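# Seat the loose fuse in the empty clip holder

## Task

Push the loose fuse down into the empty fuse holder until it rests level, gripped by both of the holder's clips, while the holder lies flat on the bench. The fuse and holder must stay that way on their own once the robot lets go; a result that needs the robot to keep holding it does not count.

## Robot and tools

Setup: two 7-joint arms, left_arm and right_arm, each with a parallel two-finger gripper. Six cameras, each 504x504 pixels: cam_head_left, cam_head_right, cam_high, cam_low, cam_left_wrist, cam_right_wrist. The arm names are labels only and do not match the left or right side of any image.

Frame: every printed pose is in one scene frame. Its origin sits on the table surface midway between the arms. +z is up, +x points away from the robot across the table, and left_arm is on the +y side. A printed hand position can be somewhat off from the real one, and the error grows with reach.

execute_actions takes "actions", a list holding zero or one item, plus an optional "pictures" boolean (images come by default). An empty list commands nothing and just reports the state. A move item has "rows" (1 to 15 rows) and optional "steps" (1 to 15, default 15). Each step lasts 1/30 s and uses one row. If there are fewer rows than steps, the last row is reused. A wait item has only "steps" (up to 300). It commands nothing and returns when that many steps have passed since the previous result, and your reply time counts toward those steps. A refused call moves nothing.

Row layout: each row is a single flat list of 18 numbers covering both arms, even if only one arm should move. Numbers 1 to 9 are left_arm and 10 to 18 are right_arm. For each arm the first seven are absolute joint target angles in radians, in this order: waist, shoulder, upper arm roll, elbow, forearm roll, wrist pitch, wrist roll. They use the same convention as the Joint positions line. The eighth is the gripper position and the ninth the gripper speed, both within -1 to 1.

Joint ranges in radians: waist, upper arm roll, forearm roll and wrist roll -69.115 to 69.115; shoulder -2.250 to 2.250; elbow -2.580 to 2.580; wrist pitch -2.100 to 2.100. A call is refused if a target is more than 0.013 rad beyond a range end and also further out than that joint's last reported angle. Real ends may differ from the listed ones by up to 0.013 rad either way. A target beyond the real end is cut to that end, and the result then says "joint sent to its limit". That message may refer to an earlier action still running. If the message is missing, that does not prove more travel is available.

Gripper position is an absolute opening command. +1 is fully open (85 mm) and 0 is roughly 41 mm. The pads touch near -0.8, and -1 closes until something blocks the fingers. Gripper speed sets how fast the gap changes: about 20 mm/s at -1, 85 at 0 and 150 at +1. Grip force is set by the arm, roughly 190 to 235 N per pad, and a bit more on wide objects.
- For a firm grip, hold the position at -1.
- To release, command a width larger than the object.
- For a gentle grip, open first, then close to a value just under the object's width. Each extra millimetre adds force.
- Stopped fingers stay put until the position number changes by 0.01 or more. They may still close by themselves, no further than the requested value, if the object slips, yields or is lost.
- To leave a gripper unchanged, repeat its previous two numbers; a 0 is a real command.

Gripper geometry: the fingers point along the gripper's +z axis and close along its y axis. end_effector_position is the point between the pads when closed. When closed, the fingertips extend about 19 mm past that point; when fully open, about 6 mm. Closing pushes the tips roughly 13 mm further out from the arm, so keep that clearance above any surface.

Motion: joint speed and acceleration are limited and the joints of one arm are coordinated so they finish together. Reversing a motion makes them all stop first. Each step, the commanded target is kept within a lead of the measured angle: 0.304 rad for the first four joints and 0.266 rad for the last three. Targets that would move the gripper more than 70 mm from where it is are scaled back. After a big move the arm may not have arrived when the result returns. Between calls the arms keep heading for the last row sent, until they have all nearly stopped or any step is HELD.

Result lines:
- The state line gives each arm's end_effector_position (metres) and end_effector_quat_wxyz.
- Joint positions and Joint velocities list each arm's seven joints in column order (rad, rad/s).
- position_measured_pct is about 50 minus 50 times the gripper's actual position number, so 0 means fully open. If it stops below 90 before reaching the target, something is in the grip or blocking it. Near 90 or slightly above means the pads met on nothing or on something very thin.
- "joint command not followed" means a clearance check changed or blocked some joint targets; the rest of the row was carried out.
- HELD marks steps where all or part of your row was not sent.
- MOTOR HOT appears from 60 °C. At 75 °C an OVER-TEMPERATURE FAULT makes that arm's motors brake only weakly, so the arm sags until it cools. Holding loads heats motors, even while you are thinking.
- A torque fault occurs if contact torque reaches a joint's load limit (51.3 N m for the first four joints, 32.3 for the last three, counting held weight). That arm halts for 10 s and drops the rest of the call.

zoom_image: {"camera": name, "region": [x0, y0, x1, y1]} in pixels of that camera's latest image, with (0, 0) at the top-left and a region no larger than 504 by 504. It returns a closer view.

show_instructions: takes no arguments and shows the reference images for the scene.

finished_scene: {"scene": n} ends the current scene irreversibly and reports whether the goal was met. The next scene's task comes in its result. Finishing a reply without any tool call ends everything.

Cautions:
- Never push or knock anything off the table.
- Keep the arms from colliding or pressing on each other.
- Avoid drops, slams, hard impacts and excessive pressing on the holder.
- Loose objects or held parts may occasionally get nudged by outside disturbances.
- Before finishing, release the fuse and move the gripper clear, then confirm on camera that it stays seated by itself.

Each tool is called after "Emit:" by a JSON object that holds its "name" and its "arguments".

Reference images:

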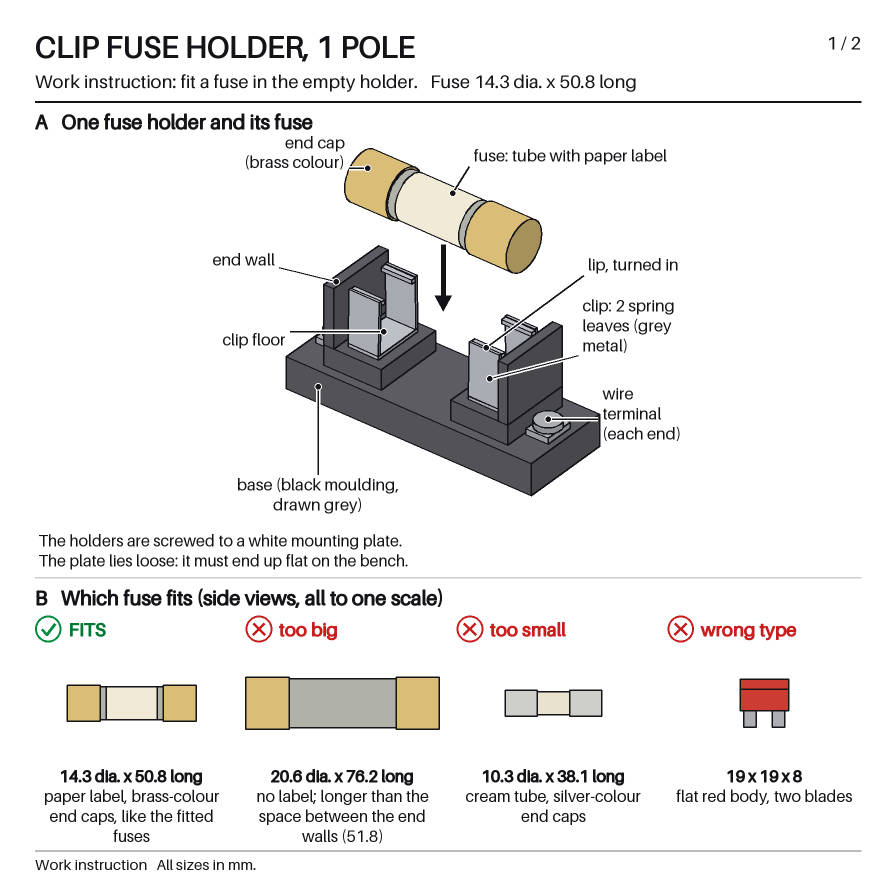

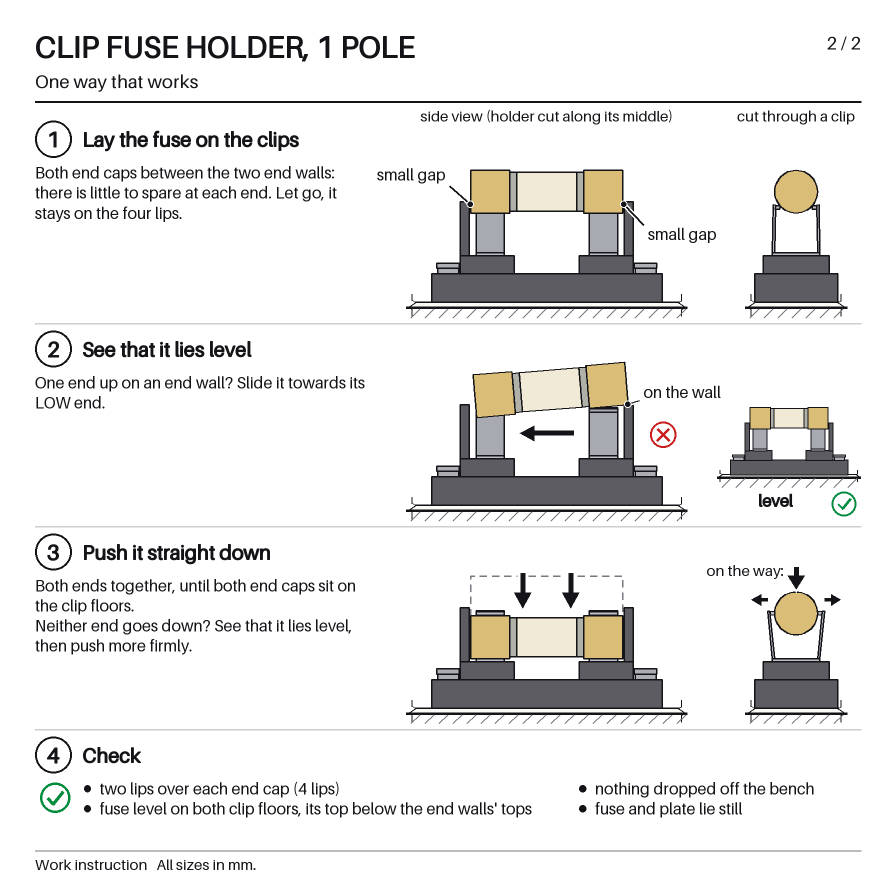

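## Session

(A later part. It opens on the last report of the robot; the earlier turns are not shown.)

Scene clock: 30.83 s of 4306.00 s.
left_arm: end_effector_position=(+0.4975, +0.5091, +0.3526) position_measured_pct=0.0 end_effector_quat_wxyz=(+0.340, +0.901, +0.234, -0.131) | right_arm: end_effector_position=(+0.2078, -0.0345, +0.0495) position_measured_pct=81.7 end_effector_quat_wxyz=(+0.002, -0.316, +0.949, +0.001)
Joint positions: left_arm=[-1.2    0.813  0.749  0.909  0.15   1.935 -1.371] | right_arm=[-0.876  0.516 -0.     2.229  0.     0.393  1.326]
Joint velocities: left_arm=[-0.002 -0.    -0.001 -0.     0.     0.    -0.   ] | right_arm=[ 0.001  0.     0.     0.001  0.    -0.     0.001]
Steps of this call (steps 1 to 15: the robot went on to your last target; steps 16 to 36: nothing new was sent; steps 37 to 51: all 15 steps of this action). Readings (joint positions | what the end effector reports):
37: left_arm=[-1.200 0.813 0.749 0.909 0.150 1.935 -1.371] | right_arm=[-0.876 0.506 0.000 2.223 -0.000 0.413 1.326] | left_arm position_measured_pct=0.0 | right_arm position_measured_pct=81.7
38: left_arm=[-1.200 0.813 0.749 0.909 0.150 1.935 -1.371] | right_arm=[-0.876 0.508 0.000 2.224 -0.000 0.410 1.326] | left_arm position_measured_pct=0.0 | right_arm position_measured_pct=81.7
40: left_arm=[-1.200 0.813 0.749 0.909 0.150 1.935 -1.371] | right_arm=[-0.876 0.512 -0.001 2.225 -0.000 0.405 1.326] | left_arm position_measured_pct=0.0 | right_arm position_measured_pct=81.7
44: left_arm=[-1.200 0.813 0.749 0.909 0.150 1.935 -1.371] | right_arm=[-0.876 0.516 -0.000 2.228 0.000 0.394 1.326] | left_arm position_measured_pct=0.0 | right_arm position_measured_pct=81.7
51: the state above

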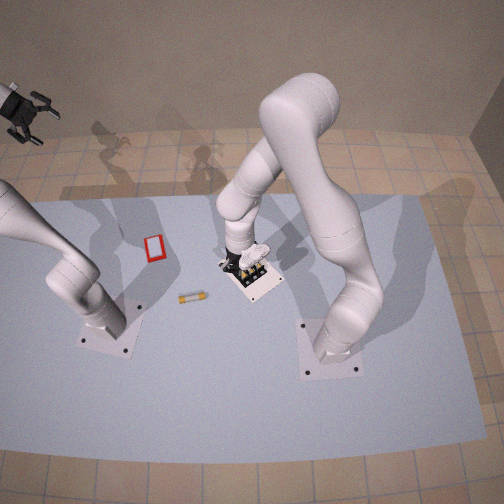

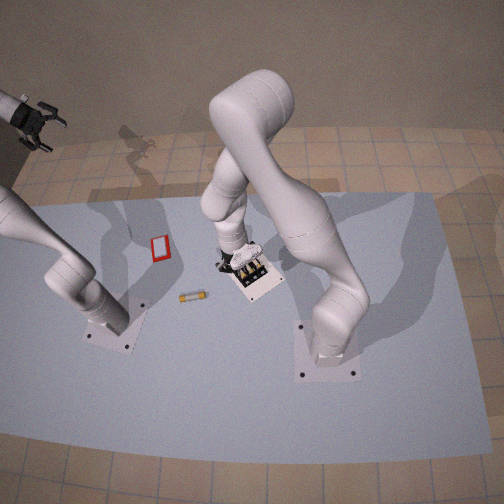

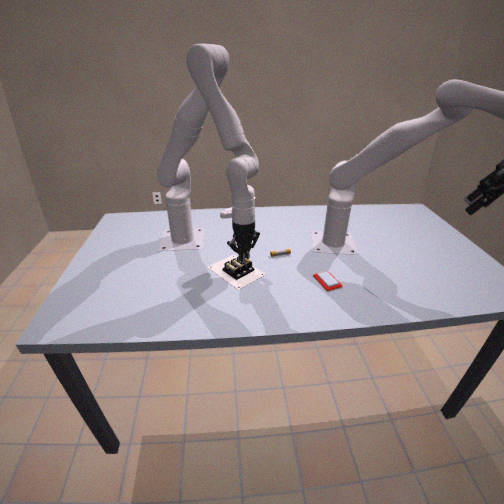

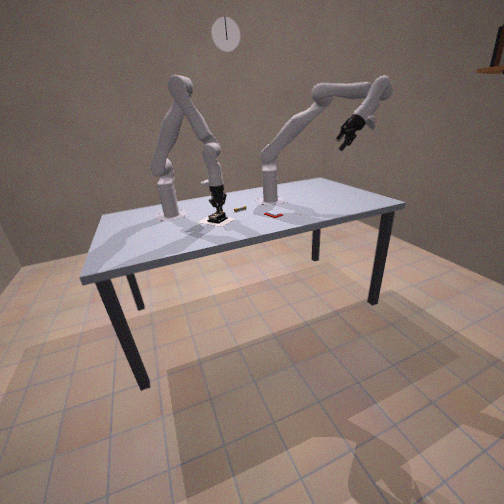

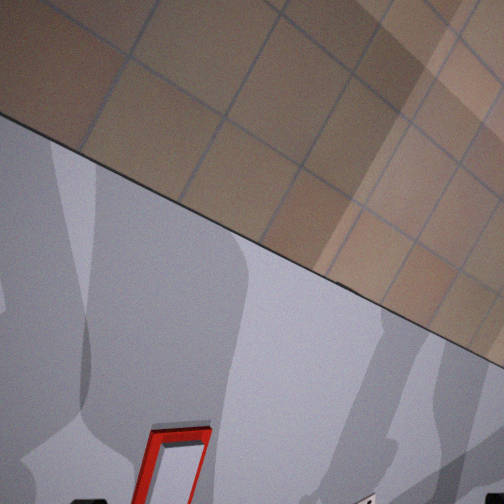

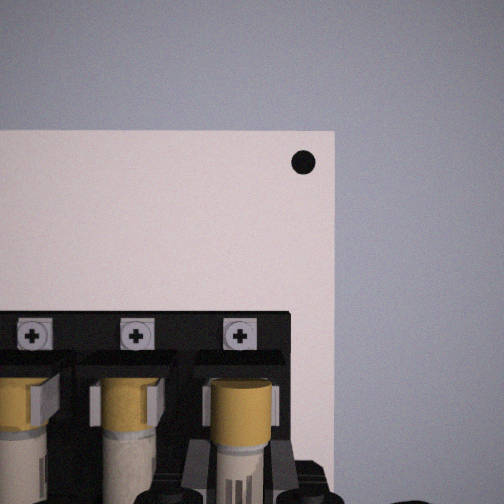

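Emit:
{"name": "zoom_image", "arguments": {"camera": "cam_high", "region": [205, 230, 275, 290]}}

Emit:
{"name": "zoom_image", "arguments": {"camera": "cam_head_left", "region": [205, 235, 285, 305]}}

Region (205, 230, 275, 290) of cam_high's 504x504 image, scaled by 7.200, with more detail than that image has; it fills the top 432 rows of this view, and the rest is white.

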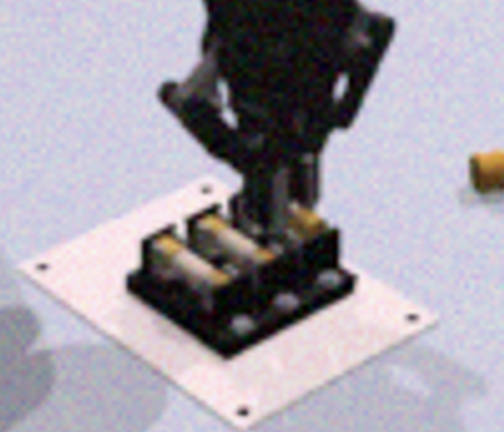

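Region (205, 235, 285, 305) of cam_head_left's 504x504 image, scaled by 6.300, with more detail than that image has; it fills the top 441 rows of this view, and the rest is white.

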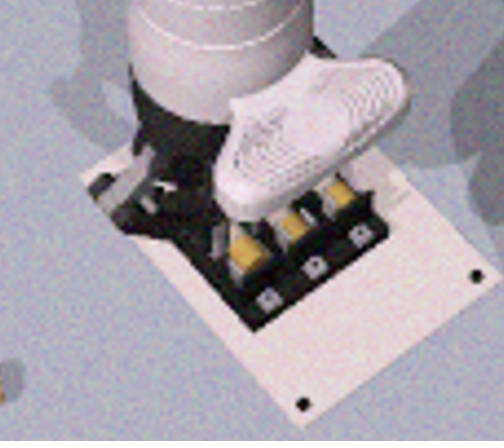

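Emit:
{"name": "execute_actions", "arguments": {"actions": [{"rows": [[-1.2,0.813,0.749,0.909,0.15,1.935,-1.371,1,0,-0.876,0.526,0,2.2295,0,0.394,1.326,-1,-0.5],[-1.2,0.813,0.749,0.909,0.15,1.935,-1.371,1,0,-0.876,0.528,0,2.23,0,0.394,1.326,-1,-0.5],[-1.2,0.813,0.749,0.909,0.15,1.935,-1.371,1,0,-0.876,0.53,0,2.2305,0,0.393,1.326,-1,-0.5],[-1.2,0.813,0.749,0.909,0.15,1.935,-1.371,1,0,-0.876,0.532,0,2.231,0,0.391,1.326,-1,-0.5]], "steps": 12}], "pictures": false}}

Scene clock: 32.80 s of 4306.00 s.
left_arm: end_effector_position=(+0.4975, +0.5091, +0.3526) position_measured_pct=0.0 end_effector_quat_wxyz=(+0.340, +0.901, +0.234, -0.131) | right_arm: end_effector_position=(+0.2076, -0.0347, +0.0470) position_measured_pct=81.7 end_effector_quat_wxyz=(-0.000, -0.316, +0.949, -0.000)
Joint positions: left_arm=[-1.2    0.813  0.749  0.909  0.15   1.935 -1.371] | right_arm=[-0.877  0.524 -0.     2.227  0.     0.39   1.326]
Joint velocities: left_arm=[ 0.001 -0.001  0.001 -0.     0.001  0.001  0.002] | right_arm=[ 0.     0.003 -0.    -0.    -0.    -0.001  0.002]
Steps of this call (steps 1 to 15: the robot went on to your last target; steps 16 to 47: nothing new was sent; steps 48 to 59: all 12 steps of this action). Readings (joint positions | what the end effector reports):
48: left_arm=[-1.200 0.813 0.749 0.909 0.150 1.935 -1.371] | right_arm=[-0.876 0.516 -0.000 2.229 0.000 0.393 1.326] | left_arm position_measured_pct=0.0 | right_arm position_measured_pct=81.7
49: left_arm=[-1.200 0.813 0.749 0.909 0.150 1.935 -1.371] | right_arm=[-0.876 0.518 -0.000 2.228 0.000 0.394 1.326] | left_arm position_measured_pct=0.0 | right_arm position_measured_pct=81.7
51: left_arm=[-1.200 0.813 0.749 0.909 0.150 1.935 -1.371] | right_arm=[-0.876 0.521 -0.000 2.227 0.000 0.393 1.326] | left_arm position_measured_pct=0.0 | right_arm position_measured_pct=81.7
55: left_arm=[-1.200 0.813 0.749 0.909 0.150 1.935 -1.371] | right_arm=[-0.877 0.524 -0.000 2.228 0.000 0.391 1.326] | left_arm position_measured_pct=0.0 | right_arm position_measured_pct=81.7
59: the state above

Emit:
{"name": "execute_actions", "arguments": {"actions": [{"rows": [[-1.2,0.813,0.749,0.909,0.15,1.935,-1.371,1,0,-0.876,0.534,0,2.2315,0,0.388,1.326,-1,-0.5],[-1.2,0.813,0.749,0.909,0.15,1.935,-1.371,1,0,-0.876,0.536,0,2.232,0,0.385,1.326,-1,-0.5],[-1.2,0.813,0.749,0.909,0.15,1.935,-1.371,1,0,-0.876,0.538,0,2.2325,0,0.382,1.326,-1,-0.5],[-1.2,0.813,0.749,0.909,0.15,1.935,-1.371,1,0,-0.876,0.54,0,2.233,0,0.379,1.326,-1,-0.5]], "steps": 12}], "pictures": false}}

Scene clock: 35.40 s of 4306.00 s.
left_arm: end_effector_position=(+0.4975, +0.5091, +0.3526) position_measured_pct=0.0 end_effector_quat_wxyz=(+0.340, +0.901, +0.234, -0.131) | right_arm: end_effector_position=(+0.2062, -0.0366, +0.0419) position_measured_pct=81.7 end_effector_quat_wxyz=(-0.003, -0.316, +0.949, -0.002)
Joint positions: left_arm=[-1.2    0.813  0.749  0.909  0.15   1.935 -1.371] | right_arm=[-0.876  0.538 -0.     2.232  0.     0.378  1.326]
Joint velocities: left_arm=[-0.     0.    -0.    -0.    -0.001 -0.001 -0.   ] | right_arm=[-0.002  0.002 -0.    -0.    -0.     0.     0.   ]
Steps of this call (steps 1 to 15: the robot went on to your last target; steps 16 to 66: nothing new was sent; steps 67 to 78: all 12 steps of this action). Readings (joint positions | what the end effector reports):
67: left_arm=[-1.200 0.813 0.749 0.909 0.150 1.935 -1.371] | right_arm=[-0.877 0.525 -0.000 2.227 0.000 0.390 1.326] | left_arm position_measured_pct=0.0 | right_arm position_measured_pct=81.7
68: left_arm=[-1.200 0.813 0.749 0.909 0.150 1.935 -1.371] | right_arm=[-0.877 0.527 -0.000 2.228 0.000 0.388 1.326] | left_arm position_measured_pct=0.0 | right_arm position_measured_pct=81.7
70: left_arm=[-1.200 0.813 0.749 0.909 0.150 1.935 -1.371] | right_arm=[-0.877 0.532 -0.000 2.229 0.000 0.382 1.326] | left_arm position_measured_pct=0.0 | right_arm position_measured_pct=81.7
74: left_arm=[-1.200 0.813 0.749 0.909 0.150 1.935 -1.371] | right_arm=[-0.876 0.538 -0.000 2.232 0.000 0.378 1.326] | left_arm position_measured_pct=0.0 | right_arm position_measured_pct=81.7
78: the state above

Emit:
{"name": "execute_actions", "arguments": {"actions": [{"rows": [[-1.2,0.813,0.749,0.909,0.15,1.935,-1.371,1,0,-0.876,0.54,0,2.2345,0,0.372,1.326,-1,-0.5],[-1.2,0.813,0.749,0.909,0.15,1.935,-1.371,1,0,-0.876,0.5422,0,2.237,0,0.3655,1.326,-1,-0.5],[-1.2,0.813,0.749,0.909,0.15,1.935,-1.371,1,0,-0.876,0.5445,0,2.2395,0,0.359,1.326,-1,-0.5],[-1.2,0.813,0.749,0.909,0.15,1.935,-1.371,1,0,-0.876,0.5468,0,2.242,0,0.3528,1.326,-1,-0.5]], "steps": 15}]}}

Scene clock: 36.80 s of 4306.00 s.
left_arm: end_effector_position=(+0.4975, +0.5091, +0.3526) position_measured_pct=0.0 end_effector_quat_wxyz=(+0.340, +0.901, +0.234, -0.131) | right_arm: end_effector_position=(+0.2063, -0.0365, +0.0390) position_measured_pct=81.7 end_effector_quat_wxyz=(+0.001, -0.316, +0.949, +0.001)
Joint positions: left_arm=[-1.2    0.813  0.749  0.909  0.15   1.935 -1.371] | right_arm=[-0.876  0.543 -0.     2.242  0.     0.354  1.326]
Joint velocities: left_arm=[-0.001  0.    -0.    -0.     0.001  0.001 -0.003] | right_arm=[ 0.001 -0.001 -0.     0.002  0.     0.    -0.001]
Steps of this call (steps 1 to 15: the robot went on to your last target; steps 16 to 27: nothing new was sent; steps 28 to 42: all 15 steps of this action). Readings (joint positions | what the end effector reports):
28: left_arm=[-1.200 0.813 0.749 0.909 0.150 1.935 -1.371] | right_arm=[-0.876 0.538 -0.000 2.232 0.000 0.377 1.326] | left_arm position_measured_pct=0.0 | right_arm position_measured_pct=81.7
29: left_arm=[-1.200 0.813 0.749 0.909 0.150 1.935 -1.371] | right_arm=[-0.876 0.539 -0.000 2.234 0.000 0.374 1.326] | left_arm position_measured_pct=0.0 | right_arm position_measured_pct=81.7
31: left_arm=[-1.200 0.813 0.749 0.909 0.150 1.935 -1.371] | right_arm=[-0.876 0.543 -0.000 2.238 0.000 0.362 1.326] | left_arm position_measured_pct=0.0 | right_arm position_measured_pct=81.7
35: left_arm=[-1.200 0.813 0.749 0.909 0.150 1.935 -1.371] | right_arm=[-0.876 0.543 -0.000 2.242 0.000 0.354 1.326] | left_arm position_measured_pct=0.0 | right_arm position_measured_pct=81.7
42: the state above

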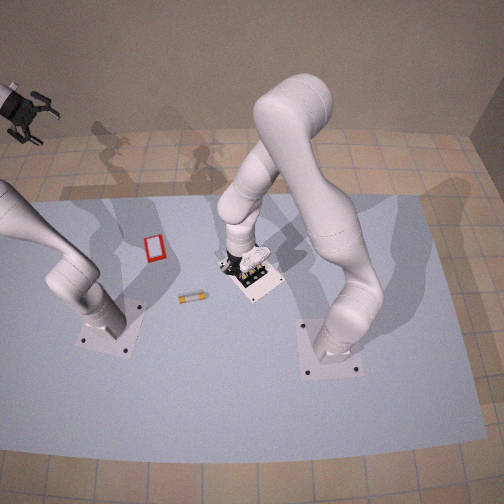

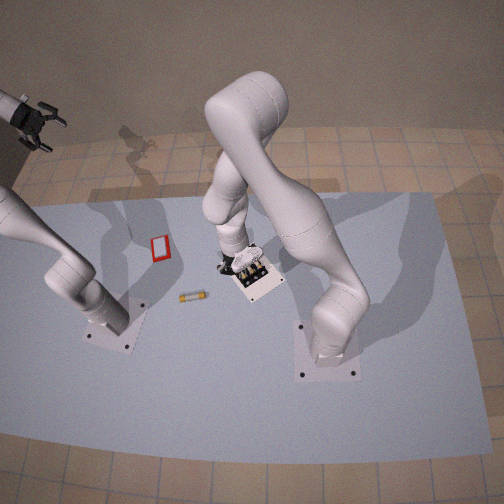

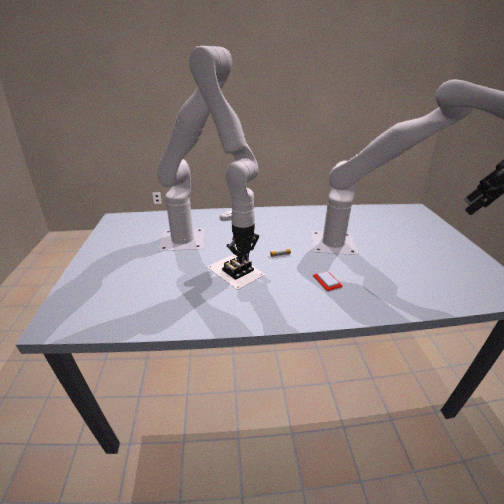

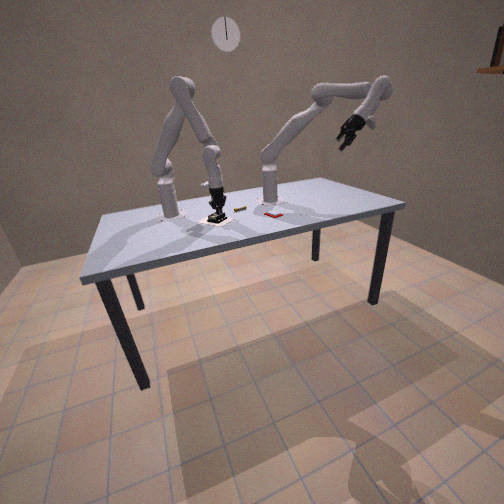

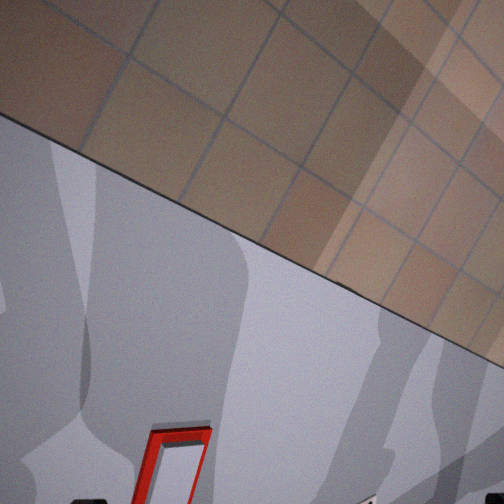

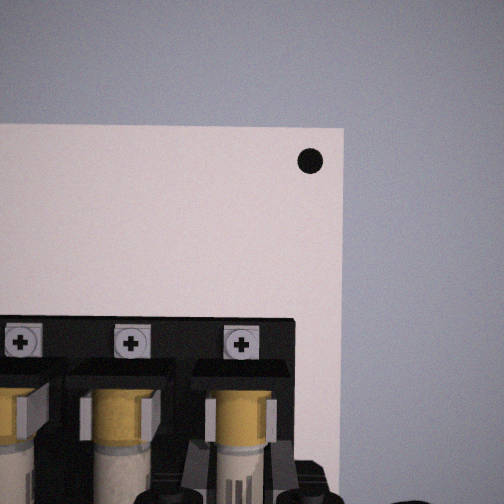

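Emit:
{"name": "execute_actions", "arguments": {"actions": [{"rows": [[-1.2,0.813,0.749,0.909,0.15,1.935,-1.371,1,0,-0.876,0.5435,0,2.2415,0,0.3555,1.326,-0.42,-0.3]], "steps": 12}], "pictures": false}}

Emit:
{"name": "execute_actions", "arguments": {"actions": [{"rows": [[-1.2,0.813,0.749,0.909,0.15,1.935,-1.371,1,0,-0.876,0.463,0,2.219,0,0.4596,1.326,-0.42,-0.3]], "steps": 10}], "pictures": false}}

Emit:
{"name": "execute_actions", "arguments": {"actions": [{"rows": [[-1.2,0.813,0.749,0.909,0.15,1.935,-1.371,1,0,-0.86,0.42,0,2.05,0,0.67,1.342,1,0.5]], "steps": 15}], "pictures": false}}

Emit:
{"name": "execute_actions", "arguments": {"actions": [{"steps": 10}]}}

Scene clock: 38.03 s of 4306.00 s.
left_arm: end_effector_position=(+0.4975, +0.5091, +0.3526) position_measured_pct=0.0 end_effector_quat_wxyz=(+0.340, +0.901, +0.234, -0.131) | right_arm: end_effector_position=(+0.2061, -0.0363, +0.0391) position_measured_pct=71.0 end_effector_quat_wxyz=(+0.000, -0.316, +0.949, +0.001)
Joint positions: left_arm=[-1.2    0.813  0.749  0.909  0.15   1.935 -1.371] | right_arm=[-0.876  0.543 -0.001  2.241 -0.     0.355  1.326]
Joint velocities: left_arm=[ 0.002  0.     0.    -0.    -0.002  0.001  0.   ] | right_arm=[-0.    -0.    -0.     0.001  0.    -0.    -0.   ]
Steps of this call (steps 1 to 15: the robot went on to your last target; steps 16 to 25: nothing new was sent; steps 26 to 37: all 12 steps of this action). Readings (joint positions | what the end effector reports):
26: left_arm=[-1.200 0.813 0.749 0.909 0.150 1.935 -1.371] | right_arm=[-0.876 0.543 -0.000 2.242 0.000 0.354 1.326] | left_arm position_measured_pct=0.0 | right_arm position_measured_pct=81.7
27: left_arm=[-1.200 0.813 0.749 0.909 0.150 1.935 -1.371] | right_arm=[-0.876 0.542 -0.000 2.242 0.000 0.355 1.326] | left_arm position_measured_pct=0.0 | right_arm position_measured_pct=81.7
29: left_arm=[-1.200 0.813 0.749 0.909 0.150 1.935 -1.371] | right_arm=[-0.876 0.543 -0.000 2.242 0.000 0.355 1.326] | left_arm position_measured_pct=0.0 | right_arm position_measured_pct=78.2
33: left_arm=[-1.200 0.813 0.749 0.909 0.150 1.935 -1.371] | right_arm=[-0.876 0.543 -0.000 2.241 -0.000 0.355 1.326] | left_arm position_measured_pct=0.0 | right_arm position_measured_pct=71.8
37: the state above

Scene clock: 38.37 s of 4306.00 s.
left_arm: end_effector_position=(+0.4975, +0.5091, +0.3526) position_measured_pct=0.0 end_effector_quat_wxyz=(+0.340, +0.901, +0.234, -0.131) | right_arm: end_effector_position=(+0.2056, -0.0375, +0.0670) position_measured_pct=71.0 end_effector_quat_wxyz=(-0.001, -0.316, +0.949, -0.001)
Joint positions: left_arm=[-1.2    0.813  0.749  0.909  0.15   1.935 -1.371] | right_arm=[-0.876  0.467  0.     2.219  0.     0.459  1.326]
Joint velocities: left_arm=[ 0.     0.     0.001  0.     0.001 -0.     0.001] | right_arm=[-0.    -0.029 -0.     0.002  0.     0.01  -0.002]
Steps of this call (steps 1 to 10: all 10 steps of this action). Readings (joint positions | what the end effector reports):
1: left_arm=[-1.200 0.813 0.749 0.909 0.150 1.935 -1.371] | right_arm=[-0.876 0.542 -0.001 2.241 -0.000 0.357 1.326] | left_arm position_measured_pct=0.0 | right_arm position_measured_pct=71.0
2: left_arm=[-1.200 0.813 0.749 0.909 0.150 1.935 -1.371] | right_arm=[-0.876 0.535 -0.000 2.240 -0.000 0.363 1.326] | left_arm position_measured_pct=0.0 | right_arm position_measured_pct=71.0
4: left_arm=[-1.200 0.813 0.749 0.909 0.150 1.935 -1.371] | right_arm=[-0.876 0.505 -0.000 2.233 0.000 0.398 1.326] | left_arm position_measured_pct=0.0 | right_arm position_measured_pct=71.0
8: left_arm=[-1.200 0.813 0.749 0.909 0.150 1.935 -1.371] | right_arm=[-0.876 0.468 0.000 2.219 0.000 0.457 1.326] | left_arm position_measured_pct=0.0 | right_arm position_measured_pct=71.0
10: the state above

Scene clock: 38.87 s of 4306.00 s.
left_arm: end_effector_position=(+0.4975, +0.5091, +0.3526) position_measured_pct=0.0 end_effector_quat_wxyz=(+0.340, +0.901, +0.234, -0.131) | right_arm: end_effector_position=(+0.2357, -0.0098, +0.1114) position_measured_pct=20.2 end_effector_quat_wxyz=(+0.000, -0.316, +0.949, +0.000)
Joint positions: left_arm=[-1.2    0.813  0.749  0.909  0.15   1.935 -1.371] | right_arm=[-0.86   0.421  0.     2.05   0.     0.67   1.342]
Joint velocities: left_arm=[-0.002  0.001 -0.    -0.     0.001 -0.001 -0.001] | right_arm=[ 0.004 -0.006 -0.    -0.001  0.001  0.003 -0.001]
Steps of this call (steps 1 to 15: all 15 steps of this action). Readings (joint positions | what the end effector reports):
1: left_arm=[-1.200 0.813 0.749 0.909 0.150 1.935 -1.371] | right_arm=[-0.876 0.465 -0.000 2.218 -0.000 0.461 1.326] | left_arm position_measured_pct=0.0 | right_arm position_measured_pct=71.0
2: left_arm=[-1.200 0.813 0.749 0.909 0.150 1.935 -1.371] | right_arm=[-0.875 0.463 -0.000 2.213 -0.000 0.468 1.327] | left_arm position_measured_pct=0.0 | right_arm position_measured_pct=70.2
4: left_arm=[-1.200 0.813 0.749 0.909 0.150 1.935 -1.371] | right_arm=[-0.872 0.455 -0.000 2.187 -0.000 0.501 1.329] | left_arm position_measured_pct=0.0 | right_arm position_measured_pct=64.7
8: left_arm=[-1.200 0.813 0.749 0.909 0.150 1.935 -1.371] | right_arm=[-0.863 0.430 0.000 2.087 0.000 0.623 1.338] | left_arm position_measured_pct=0.0 | right_arm position_measured_pct=49.2
15: the state above

Scene clock: 39.20 s of 4306.00 s.
left_arm: end_effector_position=(+0.4975, +0.5091, +0.3526) position_measured_pct=0.0 end_effector_quat_wxyz=(+0.340, +0.901, +0.234, -0.131) | right_arm: end_effector_position=(+0.2359, -0.0097, +0.1116) position_measured_pct=0.0 end_effector_quat_wxyz=(+0.001, -0.316, +0.949, +0.000)
Joint positions: left_arm=[-1.2    0.813  0.749  0.909  0.15   1.935 -1.371] | right_arm=[-0.86   0.42   0.     2.05   0.     0.67   1.342]
Joint velocities: left_arm=[ 0.    -0.001 -0.001  0.    -0.     0.001 -0.   ] | right_arm=[-0.001 -0.    -0.     0.001  0.     0.    -0.001]
Steps of this call (steps 1 to 10: the robot went on to your last target). Readings (joint positions | what the end effector reports):
1: left_arm=[-1.200 0.813 0.749 0.909 0.150 1.935 -1.371] | right_arm=[-0.860 0.420 0.000 2.050 0.000 0.670 1.342] | left_arm position_measured_pct=0.0 | right_arm position_measured_pct=16.3
2: left_arm=[-1.200 0.813 0.749 0.909 0.150 1.935 -1.371] | right_arm=[-0.860 0.420 0.000 2.050 0.000 0.670 1.342] | left_arm position_measured_pct=0.0 | right_arm position_measured_pct=11.9
4: left_arm=[-1.200 0.813 0.749 0.909 0.150 1.935 -1.371] | right_arm=[-0.860 0.420 0.000 2.050 0.000 0.670 1.342] | left_arm position_measured_pct=0.0 | right_arm position_measured_pct=4.4
8: left_arm=[-1.200 0.813 0.749 0.909 0.150 1.935 -1.371] | right_arm=[-0.860 0.420 0.000 2.050 0.000 0.670 1.342] | left_arm position_measured_pct=0.0 | right_arm position_measured_pct=0.4
10: the state above

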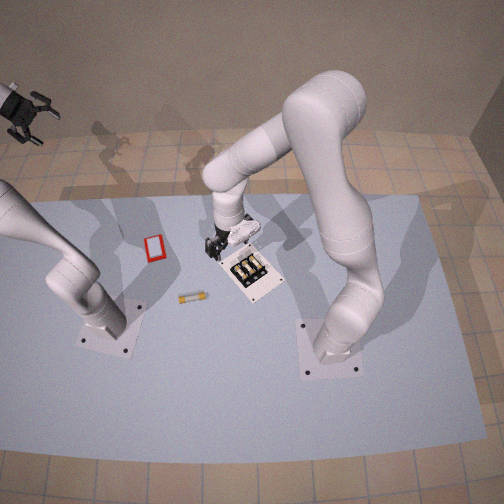

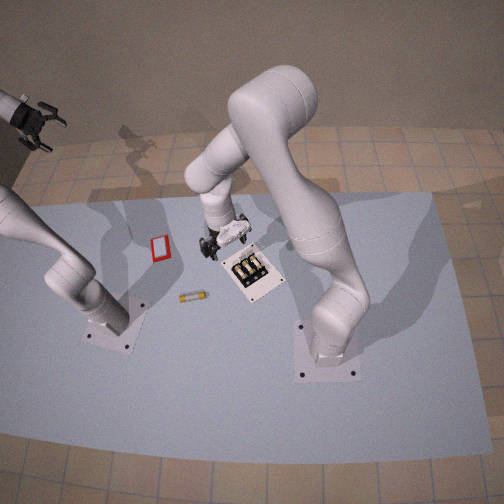

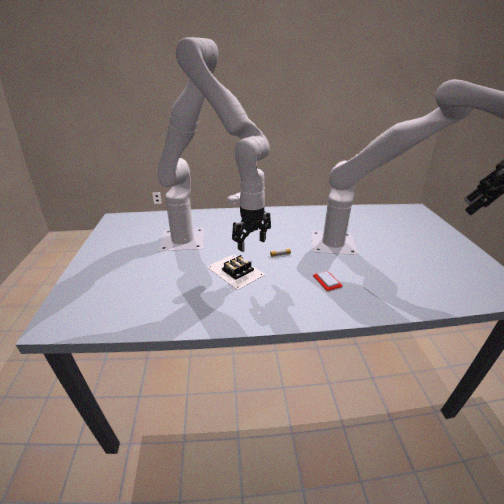

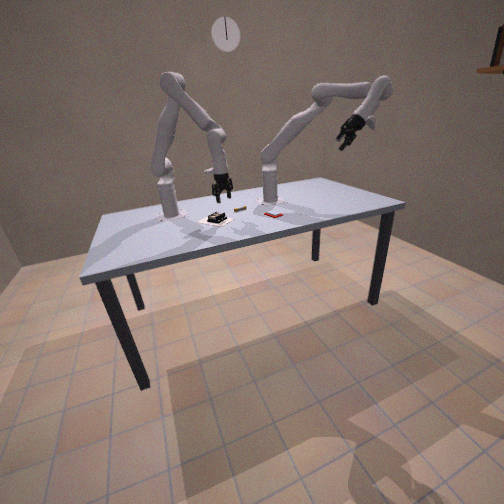

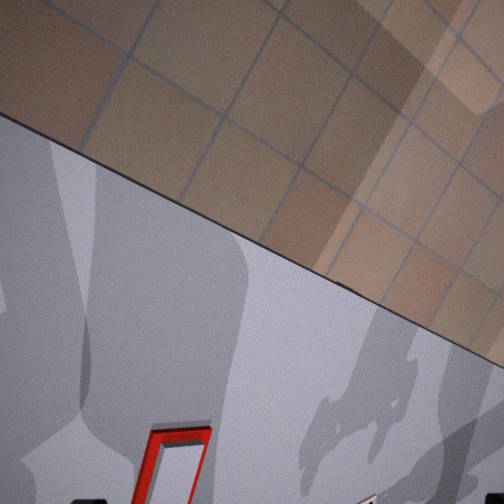

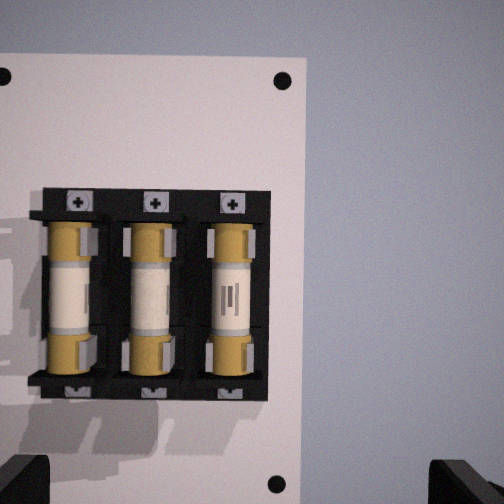

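The fuse is seated in both clips.

Emit:
{"name": "finished_scene", "arguments": {"scene": 1}}

The scene is finished: the task was done.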